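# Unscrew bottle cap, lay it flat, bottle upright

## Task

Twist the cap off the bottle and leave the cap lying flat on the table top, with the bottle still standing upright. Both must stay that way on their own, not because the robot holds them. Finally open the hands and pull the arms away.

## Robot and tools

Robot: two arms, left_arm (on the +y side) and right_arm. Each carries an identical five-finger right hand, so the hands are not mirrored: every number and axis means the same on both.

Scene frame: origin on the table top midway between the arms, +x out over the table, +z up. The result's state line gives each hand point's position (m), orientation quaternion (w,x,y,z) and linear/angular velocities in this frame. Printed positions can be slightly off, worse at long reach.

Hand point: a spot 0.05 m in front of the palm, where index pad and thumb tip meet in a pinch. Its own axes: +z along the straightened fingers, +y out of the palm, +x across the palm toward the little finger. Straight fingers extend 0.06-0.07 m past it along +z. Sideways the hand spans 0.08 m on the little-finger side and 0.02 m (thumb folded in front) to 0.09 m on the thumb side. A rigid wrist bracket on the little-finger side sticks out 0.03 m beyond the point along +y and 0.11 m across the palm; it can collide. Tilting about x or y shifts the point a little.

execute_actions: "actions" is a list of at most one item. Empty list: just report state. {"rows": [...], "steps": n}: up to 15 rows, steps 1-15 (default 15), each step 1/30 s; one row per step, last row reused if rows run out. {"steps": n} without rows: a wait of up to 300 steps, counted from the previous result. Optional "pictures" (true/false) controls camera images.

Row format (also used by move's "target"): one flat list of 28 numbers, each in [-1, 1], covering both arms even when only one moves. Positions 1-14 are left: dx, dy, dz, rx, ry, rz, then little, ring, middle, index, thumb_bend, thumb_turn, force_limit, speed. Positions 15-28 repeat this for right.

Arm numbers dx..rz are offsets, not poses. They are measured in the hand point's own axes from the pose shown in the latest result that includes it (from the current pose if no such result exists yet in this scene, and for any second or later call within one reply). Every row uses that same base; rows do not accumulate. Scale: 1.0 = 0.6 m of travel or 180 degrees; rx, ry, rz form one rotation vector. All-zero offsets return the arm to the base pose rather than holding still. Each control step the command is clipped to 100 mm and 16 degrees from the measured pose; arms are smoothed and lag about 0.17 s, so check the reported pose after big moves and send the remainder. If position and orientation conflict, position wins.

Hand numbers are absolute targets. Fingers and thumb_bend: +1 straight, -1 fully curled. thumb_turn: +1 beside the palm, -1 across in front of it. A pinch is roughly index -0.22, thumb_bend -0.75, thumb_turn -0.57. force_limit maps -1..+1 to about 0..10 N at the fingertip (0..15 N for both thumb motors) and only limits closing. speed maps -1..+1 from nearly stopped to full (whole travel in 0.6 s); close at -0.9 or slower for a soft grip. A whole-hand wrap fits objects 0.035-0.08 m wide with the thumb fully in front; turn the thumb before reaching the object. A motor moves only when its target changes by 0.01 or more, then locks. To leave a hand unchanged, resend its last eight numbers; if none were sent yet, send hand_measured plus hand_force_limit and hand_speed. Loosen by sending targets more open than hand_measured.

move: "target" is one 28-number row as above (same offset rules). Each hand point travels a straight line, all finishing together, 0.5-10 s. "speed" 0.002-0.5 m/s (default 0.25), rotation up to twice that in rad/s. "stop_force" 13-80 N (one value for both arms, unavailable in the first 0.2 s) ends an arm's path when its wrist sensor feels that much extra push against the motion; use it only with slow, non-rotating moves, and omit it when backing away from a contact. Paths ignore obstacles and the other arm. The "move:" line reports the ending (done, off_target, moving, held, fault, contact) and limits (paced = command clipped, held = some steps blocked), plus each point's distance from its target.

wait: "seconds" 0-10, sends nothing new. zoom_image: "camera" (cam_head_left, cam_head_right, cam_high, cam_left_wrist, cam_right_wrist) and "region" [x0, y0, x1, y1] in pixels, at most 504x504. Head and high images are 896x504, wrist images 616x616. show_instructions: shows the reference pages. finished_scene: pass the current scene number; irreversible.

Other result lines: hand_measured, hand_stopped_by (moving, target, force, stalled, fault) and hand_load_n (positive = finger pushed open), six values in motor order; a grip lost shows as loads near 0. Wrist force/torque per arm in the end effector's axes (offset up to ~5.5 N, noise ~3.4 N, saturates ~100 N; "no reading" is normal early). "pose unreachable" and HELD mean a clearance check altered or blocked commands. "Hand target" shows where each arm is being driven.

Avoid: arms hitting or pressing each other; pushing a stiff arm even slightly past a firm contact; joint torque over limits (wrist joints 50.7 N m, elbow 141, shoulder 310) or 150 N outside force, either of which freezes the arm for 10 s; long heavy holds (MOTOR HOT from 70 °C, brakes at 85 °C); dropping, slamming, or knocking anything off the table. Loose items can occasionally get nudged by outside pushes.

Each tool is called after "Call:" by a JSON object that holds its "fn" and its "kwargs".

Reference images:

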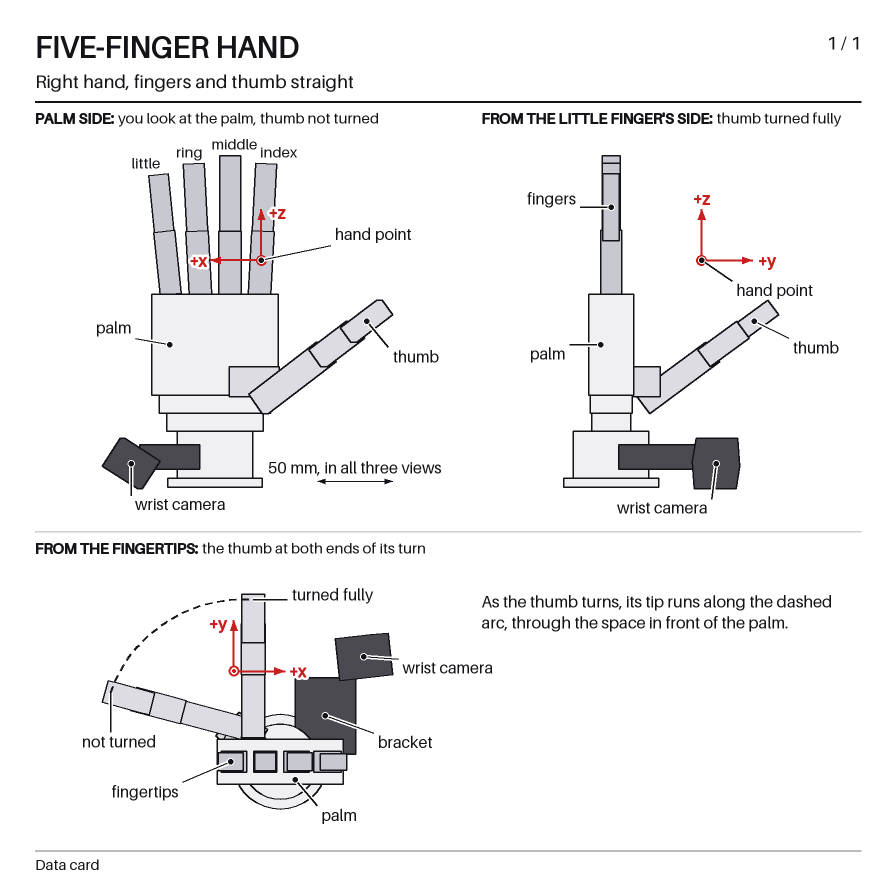

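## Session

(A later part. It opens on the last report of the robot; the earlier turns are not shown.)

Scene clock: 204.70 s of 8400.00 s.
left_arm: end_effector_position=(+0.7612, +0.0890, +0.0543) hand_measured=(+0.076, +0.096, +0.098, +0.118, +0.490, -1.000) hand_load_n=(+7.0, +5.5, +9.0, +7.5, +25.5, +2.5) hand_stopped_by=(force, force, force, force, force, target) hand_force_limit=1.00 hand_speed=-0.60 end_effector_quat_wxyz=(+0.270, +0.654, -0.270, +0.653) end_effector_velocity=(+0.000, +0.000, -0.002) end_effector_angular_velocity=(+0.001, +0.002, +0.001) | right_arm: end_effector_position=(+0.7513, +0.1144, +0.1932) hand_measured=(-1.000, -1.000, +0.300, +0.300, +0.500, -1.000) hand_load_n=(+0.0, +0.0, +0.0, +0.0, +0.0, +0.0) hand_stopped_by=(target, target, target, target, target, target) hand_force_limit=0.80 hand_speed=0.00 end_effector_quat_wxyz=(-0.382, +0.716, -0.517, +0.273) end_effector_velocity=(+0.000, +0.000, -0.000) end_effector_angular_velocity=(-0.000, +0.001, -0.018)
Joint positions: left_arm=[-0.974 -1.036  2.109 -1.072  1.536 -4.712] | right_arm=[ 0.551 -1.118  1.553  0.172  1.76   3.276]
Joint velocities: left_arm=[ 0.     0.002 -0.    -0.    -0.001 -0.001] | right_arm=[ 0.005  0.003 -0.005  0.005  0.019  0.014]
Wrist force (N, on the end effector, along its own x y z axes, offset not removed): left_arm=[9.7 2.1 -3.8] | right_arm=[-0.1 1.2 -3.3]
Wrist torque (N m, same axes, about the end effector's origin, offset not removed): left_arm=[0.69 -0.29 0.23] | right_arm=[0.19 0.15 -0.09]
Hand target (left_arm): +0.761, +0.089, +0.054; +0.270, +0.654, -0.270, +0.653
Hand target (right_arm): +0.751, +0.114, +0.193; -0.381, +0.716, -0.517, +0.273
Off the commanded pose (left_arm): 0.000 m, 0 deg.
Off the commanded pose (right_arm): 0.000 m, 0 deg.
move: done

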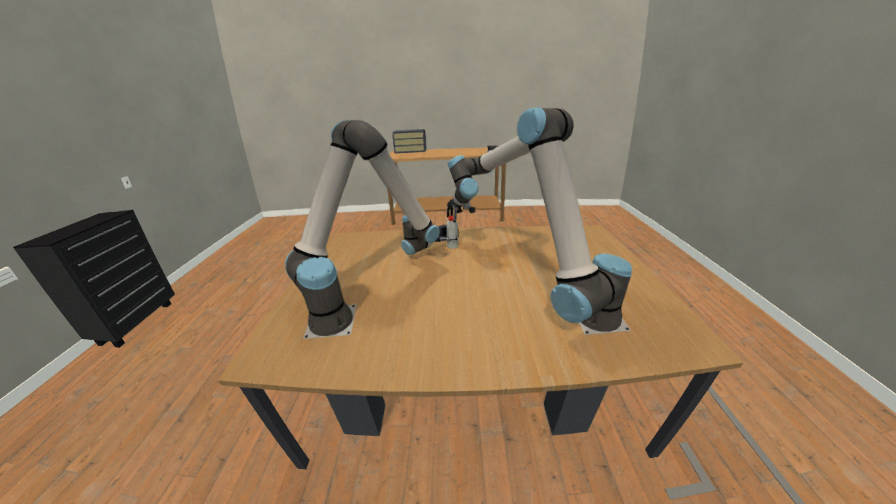

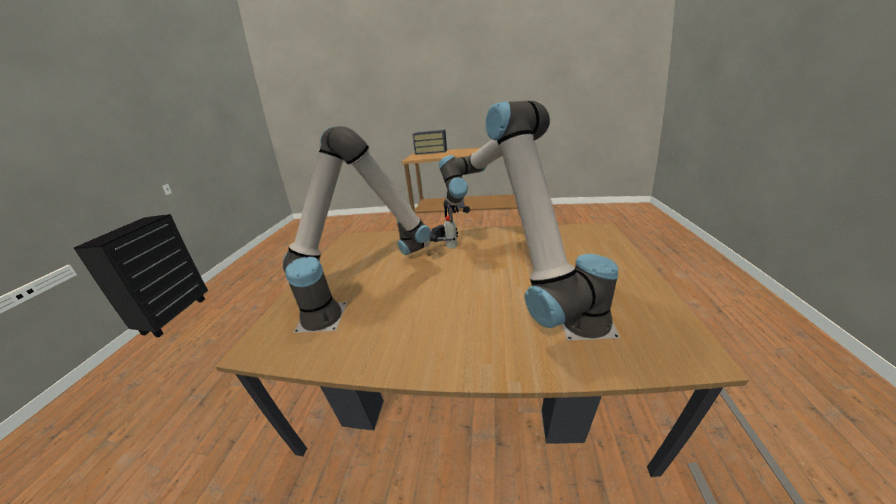

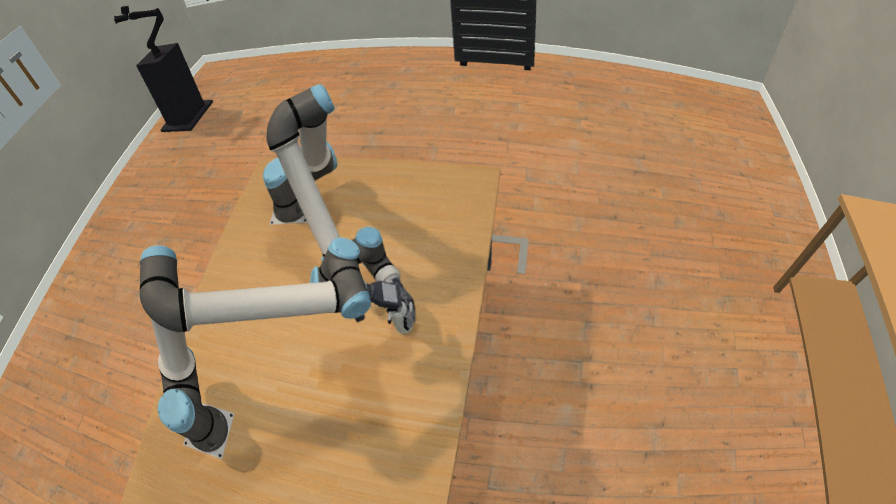

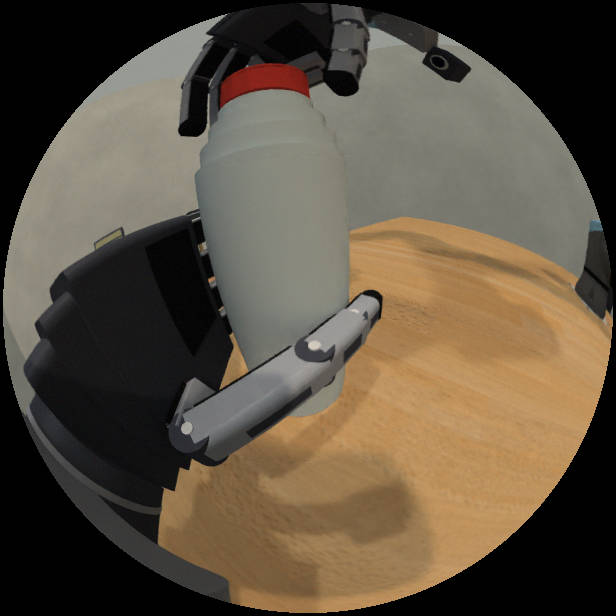

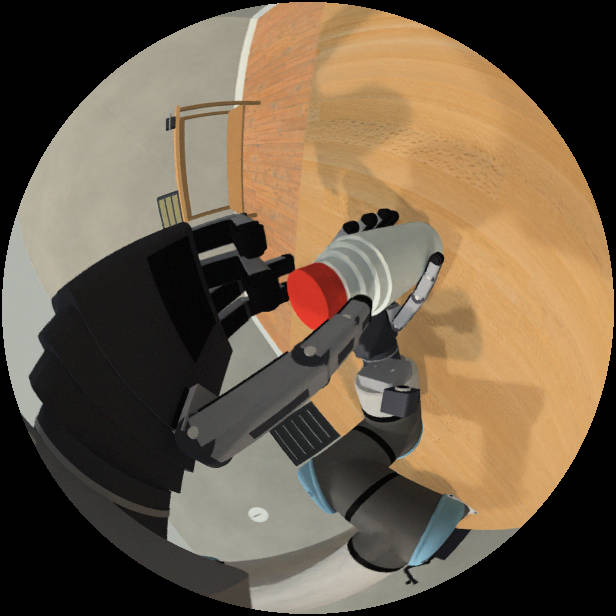

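Call:
{"fn": "execute_actions", "kwargs": {"actions": [{"rows":[[0,0,0,0,0,0,-1,-1,-1,-1,-1,-1,1,-0.6,0,0,0,0,0,0,-1,-1,0.16,0.12,0.2,-1,0,0]],"steps":14}], "pictures": false}}

Call:
{"fn": "execute_actions", "kwargs": {"actions": [{"rows":[[0,0,0,0,0,0,-1,-1,-1,-1,-1,-1,1,-0.6,0,0,0,0,0,0,-1,-1,-0.5,-0.5,-0.8,-1,0.8,-0.7]],"steps":15}], "pictures": false}}

Call:
{"fn": "move", "kwargs": {"target": [0,0,0,0,0,0,-1,-1,-1,-1,-1,-1,1,-0.6,0.0052,0.0092,-0.0154,-0.0015,-0.2994,-0.2019,-1,-1,-0.5,-0.5,-0.8,-1,0.8,-0.7], "speed": 0.2}}

Call:
{"fn": "move", "kwargs": {"target": [0,0,0,0,0,0,-1,-1,-1,-1,-1,-1,1,-0.6,0.0052,0.0092,-0.0154,-0.0015,-0.2994,-0.2019,-1,-1,-0.5,-0.5,-0.8,-1,0.8,-0.7], "speed": 0.2}}

Scene clock: 221.07 s of 8400.00 s.
left_arm: end_effector_position=(+0.7612, +0.0890, +0.0543) hand_measured=(+0.076, +0.096, +0.098, +0.118, +0.490, -1.000) hand_load_n=(+7.0, +5.5, +9.0, +7.5, +25.5, +2.5) hand_stopped_by=(force, force, force, force, force, target) hand_force_limit=1.00 hand_speed=-0.60 end_effector_quat_wxyz=(+0.270, +0.654, -0.270, +0.653) end_effector_velocity=(-0.000, -0.000, -0.000) end_effector_angular_velocity=(+0.000, +0.000, -0.000) | right_arm: end_effector_position=(+0.7513, +0.1145, +0.1932) hand_measured=(-1.000, -1.000, +0.160, +0.120, +0.200, -1.000) hand_load_n=(+0.0, +0.0, +0.0, +0.0, +0.0, +0.0) hand_stopped_by=(target, target, target, target, moving, target) hand_force_limit=0.00 hand_speed=0.00 end_effector_quat_wxyz=(-0.382, +0.716, -0.517, +0.273) end_effector_velocity=(-0.000, -0.001, -0.001) end_effector_angular_velocity=(-0.000, +0.001, -0.000)
Joint positions: left_arm=[-0.974 -1.036  2.109 -1.072  1.536 -4.712] | right_arm=[ 0.551 -1.118  1.553  0.172  1.76   3.276]
Joint velocities: left_arm=[-0.001  0.     0.    -0.    -0.001  0.   ] | right_arm=[-0.001  0.     0.001 -0.001 -0.    -0.   ]
Wrist force (N, on the end effector, along its own x y z axes, offset not removed): left_arm=[10.1 1.4 -1.0] | right_arm=[-2.0 1.1 -2.9]
Wrist torque (N m, same axes, about the end effector's origin, offset not removed): left_arm=[0.38 -0.34 0.25] | right_arm=[0.16 0.49 -0.21]
Hand target (left_arm): +0.761, +0.089, +0.054; +0.270, +0.654, -0.270, +0.653
Hand target (right_arm): +0.751, +0.114, +0.193; -0.382, +0.716, -0.517, +0.273
Off the commanded pose (left_arm): 0.000 m, 0 deg.
Off the commanded pose (right_arm): 0.000 m, 0 deg.
Steps of this call (steps 1 to 90: nothing new was sent; then 12.90 s passed at rest; steps 91 to 104: all 14 steps of this action). Readings (end_effector_position | what the end effector reports):
91: left_arm (+0.7612, +0.0890, +0.0543) | right_arm (+0.7513, +0.1144, +0.1932) | left_arm hand_measured=(+0.076, +0.096, +0.098, +0.118, +0.490, -1.000) hand_load_n=(+7.0, +5.5, +9.0, +7.5, +25.5, +2.5) hand_stopped_by=(force, force, force, force, force, target) hand_force_limit=1.00 hand_speed=-0.60 | right_arm hand_measured=(-1.000, -1.000, +0.300, +0.300, +0.500, -1.000) hand_load_n=(+0.0, +0.0, +0.0, +0.0, +0.0, +0.0) hand_stopped_by=(target, target, moving, moving, moving, target) hand_force_limit=0.00 hand_speed=0.00
92: left_arm (+0.7612, +0.0890, +0.0543) | right_arm (+0.7513, +0.1144, +0.1932) | left_arm hand_measured=(+0.076, +0.096, +0.098, +0.118, +0.490, -1.000) hand_load_n=(+7.0, +5.5, +9.0, +7.5, +25.5, +2.5) hand_stopped_by=(force, force, force, force, force, target) hand_force_limit=1.00 hand_speed=-0.60 | right_arm hand_measured=(-1.000, -1.000, +0.300, +0.300, +0.500, -1.000) hand_load_n=(+0.0, +0.0, +0.0, +0.0, +0.0, +0.0) hand_stopped_by=(target, target, moving, moving, moving, target) hand_force_limit=0.00 hand_speed=0.00
94: left_arm (+0.7612, +0.0890, +0.0543) | right_arm (+0.7512, +0.1145, +0.1932) | left_arm hand_measured=(+0.076, +0.096, +0.098, +0.118, +0.490, -1.000) hand_load_n=(+7.0, +5.5, +9.0, +7.5, +25.5, +2.5) hand_stopped_by=(force, force, force, force, force, target) hand_force_limit=1.00 hand_speed=-0.60 | right_arm hand_measured=(-1.000, -1.000, +0.250, +0.250, +0.468, -1.000) hand_load_n=(+0.0, +0.0, +0.0, +0.0, +0.0, +0.0) hand_stopped_by=(target, target, moving, moving, moving, target) hand_force_limit=0.00 hand_speed=0.00
98: left_arm (+0.7612, +0.0890, +0.0543) | right_arm (+0.7513, +0.1146, +0.1932) | left_arm hand_measured=(+0.076, +0.096, +0.098, +0.118, +0.490, -1.000) hand_load_n=(+7.0, +5.5, +9.0, +7.5, +25.5, +2.5) hand_stopped_by=(force, force, force, force, force, target) hand_force_limit=1.00 hand_speed=-0.60 | right_arm hand_measured=(-1.000, -1.000, +0.160, +0.120, +0.328, -1.000) hand_load_n=(+0.0, +0.0, +0.0, +0.0, +0.0, +0.0) hand_stopped_by=(target, target, moving, moving, moving, target) hand_force_limit=0.00 hand_speed=0.00
104: the state above

Scene clock: 221.57 s of 8400.00 s.
left_arm: end_effector_position=(+0.7612, +0.0890, +0.0543) hand_measured=(+0.076, +0.096, +0.098, +0.118, +0.490, -1.000) hand_load_n=(+6.0, +4.5, +8.0, +7.0, +26.5, +2.5) hand_stopped_by=(force, force, force, force, force, target) hand_force_limit=1.00 hand_speed=-0.60 end_effector_quat_wxyz=(+0.270, +0.654, -0.270, +0.653) end_effector_velocity=(-0.001, -0.001, +0.000) end_effector_angular_velocity=(-0.001, -0.000, -0.002) | right_arm: end_effector_position=(+0.7513, +0.1145, +0.1932) hand_measured=(-1.000, -1.000, +0.074, +0.058, +0.128, -1.000) hand_load_n=(+0.0, +0.0, +11.0, +8.5, +13.0, +0.0) hand_stopped_by=(target, target, force, force, force, target) hand_force_limit=0.80 hand_speed=-0.70 end_effector_quat_wxyz=(-0.382, +0.716, -0.517, +0.273) end_effector_velocity=(+0.000, -0.000, +0.001) end_effector_angular_velocity=(-0.000, -0.001, -0.000)
Joint positions: left_arm=[-0.974 -1.036  2.109 -1.072  1.536 -4.712] | right_arm=[ 0.551 -1.118  1.553  0.172  1.76   3.276]
Joint velocities: left_arm=[-0.002 -0.    -0.    -0.     0.    -0.   ] | right_arm=[-0.    -0.001 -0.     0.     0.001 -0.   ]
Wrist force (N, on the end effector, along its own x y z axes, offset not removed): left_arm=[14.3 5.8 -4.6] | right_arm=[0.0 -2.4 0.7]
Wrist torque (N m, same axes, about the end effector's origin, offset not removed): left_arm=[0.30 -0.26 0.59] | right_arm=[0.18 0.16 -0.16]
Hand target (left_arm): +0.761, +0.089, +0.054; +0.270, +0.654, -0.270, +0.653
Hand target (right_arm): +0.751, +0.114, +0.193; -0.382, +0.716, -0.517, +0.273
Off the commanded pose (left_arm): 0.000 m, 0 deg.
Off the commanded pose (right_arm): 0.000 m, 0 deg.
Steps of this call (steps 1 to 15: all 15 steps of this action). Readings (end_effector_position | what the end effector reports):
1: left_arm (+0.7612, +0.0890, +0.0543) | right_arm (+0.7513, +0.1144, +0.1932) | left_arm hand_measured=(+0.076, +0.096, +0.098, +0.118, +0.490, -1.000) hand_load_n=(+7.0, +5.5, +9.0, +7.5, +25.5, +2.5) hand_stopped_by=(force, force, force, force, force, target) hand_force_limit=1.00 hand_speed=-0.60 | right_arm hand_measured=(-1.000, -1.000, +0.160, +0.120, +0.200, -1.000) hand_load_n=(+0.0, +0.0, +0.0, +0.0, +0.0, +0.0) hand_stopped_by=(target, target, moving, moving, moving, target) hand_force_limit=0.80 hand_speed=-0.70
2: left_arm (+0.7612, +0.0890, +0.0543) | right_arm (+0.7513, +0.1144, +0.1932) | left_arm hand_measured=(+0.076, +0.096, +0.098, +0.118, +0.490, -1.000) hand_load_n=(+7.0, +5.5, +9.0, +7.5, +25.5, +2.5) hand_stopped_by=(force, force, force, force, force, target) hand_force_limit=1.00 hand_speed=-0.60 | right_arm hand_measured=(-1.000, -1.000, +0.160, +0.120, +0.190, -1.000) hand_load_n=(+0.0, +0.0, +0.0, +0.0, +0.0, +0.0) hand_stopped_by=(target, target, moving, moving, moving, target) hand_force_limit=0.80 hand_speed=-0.70
4: left_arm (+0.7612, +0.0890, +0.0543) | right_arm (+0.7513, +0.1144, +0.1932) | left_arm hand_measured=(+0.076, +0.096, +0.098, +0.118, +0.490, -1.000) hand_load_n=(+7.5, +6.0, +9.0, +7.5, +25.5, +2.0) hand_stopped_by=(force, force, force, force, force, target) hand_force_limit=1.00 hand_speed=-0.60 | right_arm hand_measured=(-1.000, -1.000, +0.144, +0.104, +0.170, -1.000) hand_load_n=(+0.0, +0.0, +0.0, +0.0, +1.5, +0.5) hand_stopped_by=(target, target, moving, moving, moving, target) hand_force_limit=0.80 hand_speed=-0.70
8: left_arm (+0.7612, +0.0890, +0.0543) | right_arm (+0.7513, +0.1145, +0.1932) | left_arm hand_measured=(+0.076, +0.096, +0.098, +0.118, +0.490, -1.000) hand_load_n=(+6.5, +4.5, +8.0, +7.0, +26.0, +2.5) hand_stopped_by=(force, force, force, force, force, target) hand_force_limit=1.00 hand_speed=-0.60 | right_arm hand_measured=(-1.000, -1.000, +0.080, +0.058, +0.138, -1.000) hand_load_n=(+0.0, +0.0, +8.5, +8.5, +11.0, +0.0) hand_stopped_by=(target, target, moving, force, moving, target) hand_force_limit=0.80 hand_speed=-0.70
15: the state above

Scene clock: 225.17 s of 8400.00 s.
left_arm: end_effector_position=(+0.7612, +0.0890, +0.0543) hand_measured=(+0.076, +0.096, +0.098, +0.118, +0.490, -1.000) hand_load_n=(+5.5, +4.0, +7.5, +6.5, +26.0, +2.5) hand_stopped_by=(force, force, force, force, force, target) hand_force_limit=1.00 hand_speed=-0.60 end_effector_quat_wxyz=(+0.270, +0.654, -0.270, +0.653) end_effector_velocity=(-0.000, -0.000, +0.001) end_effector_angular_velocity=(-0.001, -0.000, -0.001) | right_arm: end_effector_position=(+0.7421, +0.1080, +0.1940) hand_measured=(-1.000, -1.000, +0.074, +0.058, +0.128, -1.000) hand_load_n=(+0.0, +0.0, +9.5, +7.0, +13.5, -0.5) hand_stopped_by=(target, target, force, force, force, target) hand_force_limit=0.80 hand_speed=-0.70 end_effector_quat_wxyz=(-0.469, +0.882, -0.052, +0.025) end_effector_velocity=(-0.000, -0.000, +0.001) end_effector_angular_velocity=(-0.005, -0.000, +0.017)
Joint positions: left_arm=[-0.974 -1.036  2.109 -1.072  1.536 -4.712] | right_arm=[ 0.326 -0.944  1.338  0.612  0.724  2.279]
Joint velocities: left_arm=[-0.    -0.001  0.    -0.     0.    -0.   ] | right_arm=[-0.001  0.007 -0.011  0.025 -0.006 -0.027]
Wrist force (N, on the end effector, along its own x y z axes, offset not removed): left_arm=[18.8 5.8 -10.3] | right_arm=[5.5 -4.4 -4.7]
Wrist torque (N m, same axes, about the end effector's origin, offset not removed): left_arm=[0.60 -0.22 0.74] | right_arm=[-0.23 0.55 -0.31]
Hand target (left_arm): +0.761, +0.089, +0.054; +0.270, +0.654, -0.270, +0.653
Hand target (right_arm): +0.742, +0.108, +0.194; -0.468, +0.882, -0.051, +0.024
Off the commanded pose (left_arm): 0.000 m, 0 deg.
Off the commanded pose (right_arm): 0.000 m, 0 deg.
move: done

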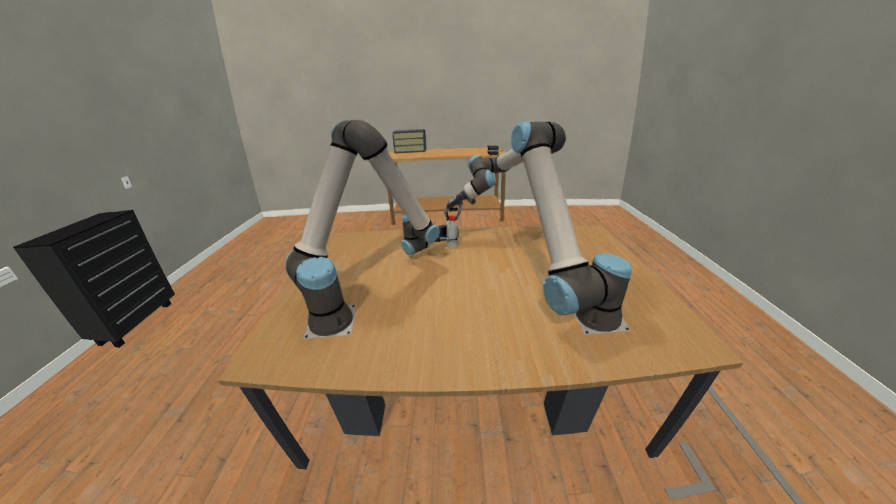

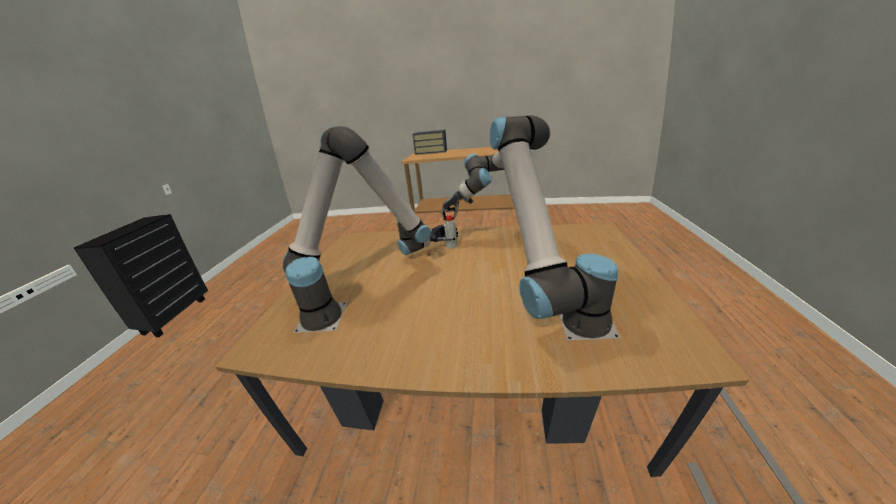

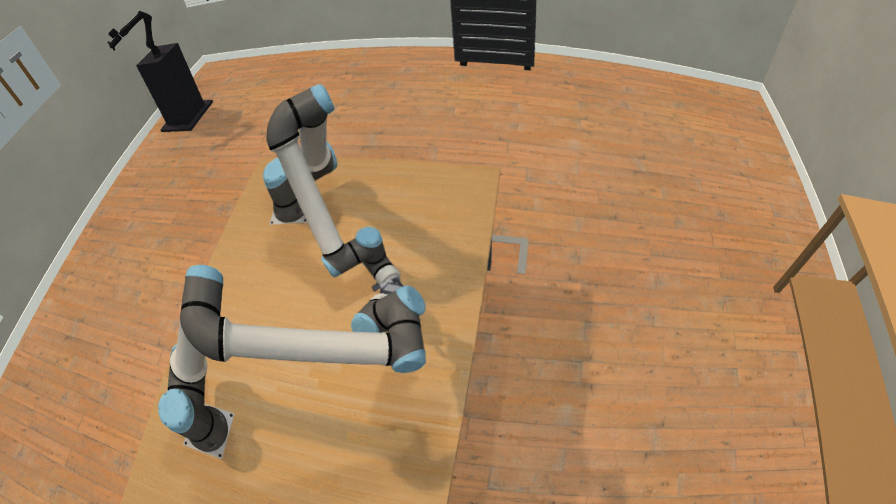

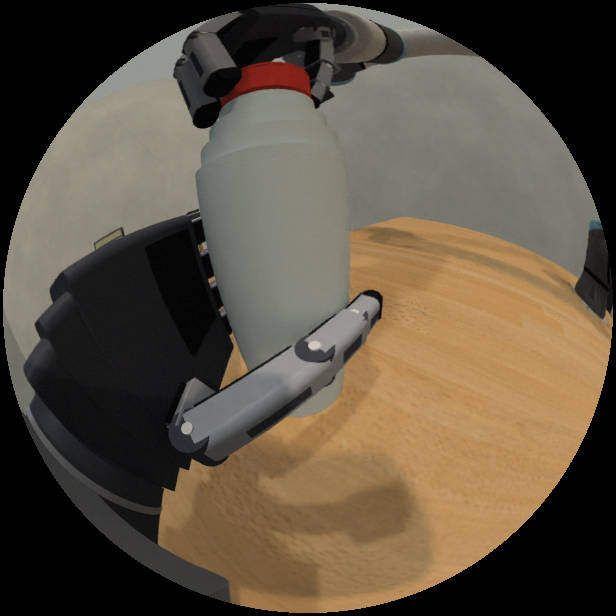

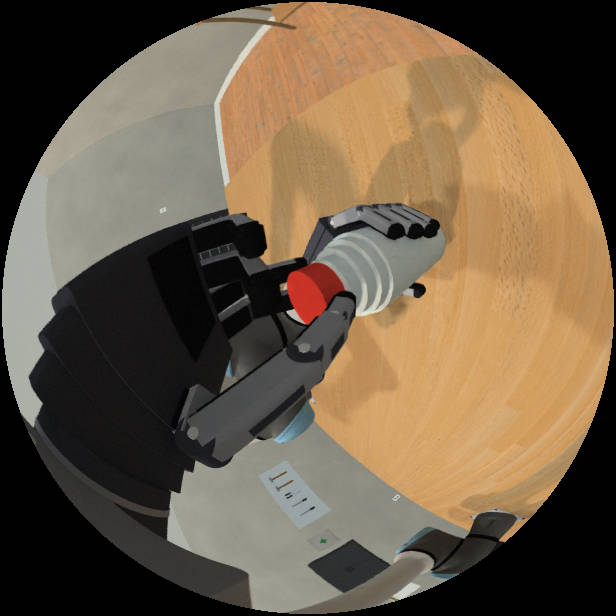

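Scene clock: 228.53 s of 8400.00 s.
left_arm: end_effector_position=(+0.7612, +0.0890, +0.0543) hand_measured=(+0.076, +0.096, +0.098, +0.118, +0.490, -1.000) hand_load_n=(+6.5, +4.5, +7.5, +6.5, +26.5, +2.5) hand_stopped_by=(force, force, force, force, force, target) hand_force_limit=1.00 hand_speed=-0.60 end_effector_quat_wxyz=(+0.270, +0.654, -0.270, +0.653) end_effector_velocity=(-0.000, +0.001, -0.001) end_effector_angular_velocity=(+0.001, +0.001, +0.001) | right_arm: end_effector_position=(+0.7441, +0.0971, +0.1946) hand_measured=(-1.000, -1.000, +0.074, +0.058, +0.128, -1.000) hand_load_n=(+0.0, +0.0, +8.5, +7.5, +12.5, +3.0) hand_stopped_by=(target, target, force, force, force, target) hand_force_limit=0.80 hand_speed=-0.70 end_effector_quat_wxyz=(-0.409, +0.772, +0.428, -0.230) end_effector_velocity=(+0.000, -0.001, -0.001) end_effector_angular_velocity=(-0.001, +0.001, +0.016)
Joint positions: left_arm=[-0.974 -1.036  2.109 -1.072  1.536 -4.712] | right_arm=[ 0.374 -0.516  0.815  1.997  0.844  0.649]
Joint velocities: left_arm=[ 0.     0.001  0.    -0.    -0.    -0.   ] | right_arm=[ 0.002  0.005 -0.007  0.012  0.01  -0.013]
Wrist force (N, on the end effector, along its own x y z axes, offset not removed): left_arm=[15.0 12.6 -2.4] | right_arm=[5.8 -8.2 -11.3]
Wrist torque (N m, same axes, about the end effector's origin, offset not removed): left_arm=[1.01 -0.54 0.80] | right_arm=[-0.74 0.62 -0.24]
Hand target (left_arm): +0.761, +0.089, +0.054; +0.270, +0.654, -0.270, +0.653
Hand target (right_arm): +0.744, +0.097, +0.195; -0.409, +0.772, +0.429, -0.231
Off the commanded pose (left_arm): 0.000 m, 0 deg.
Off the commanded pose (right_arm): 0.000 m, 0 deg.
move: done

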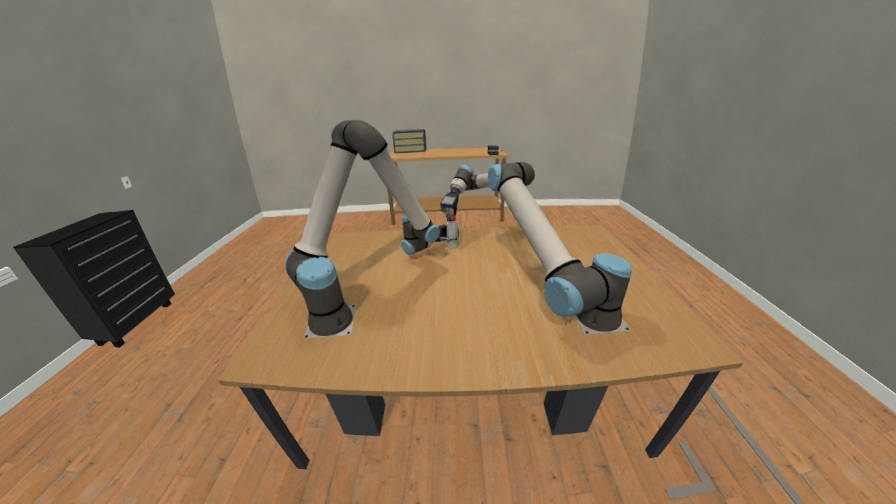

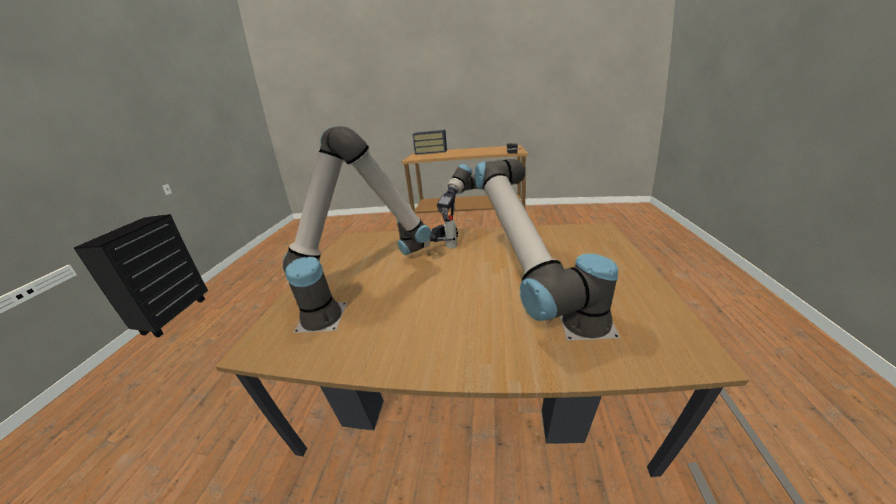

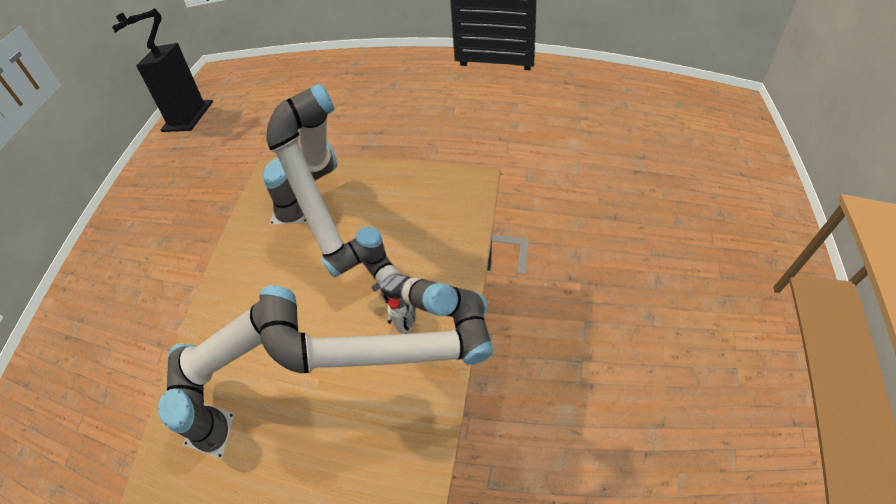

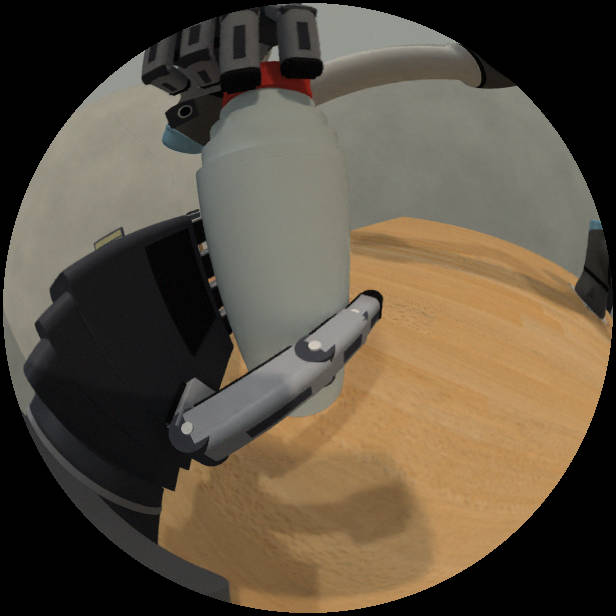

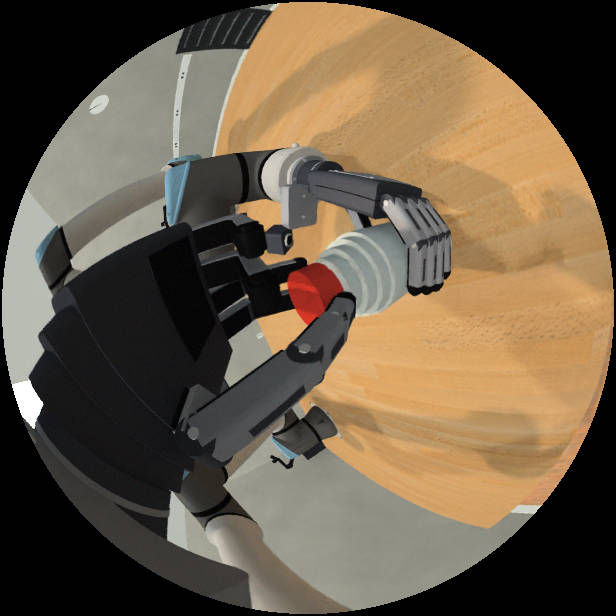

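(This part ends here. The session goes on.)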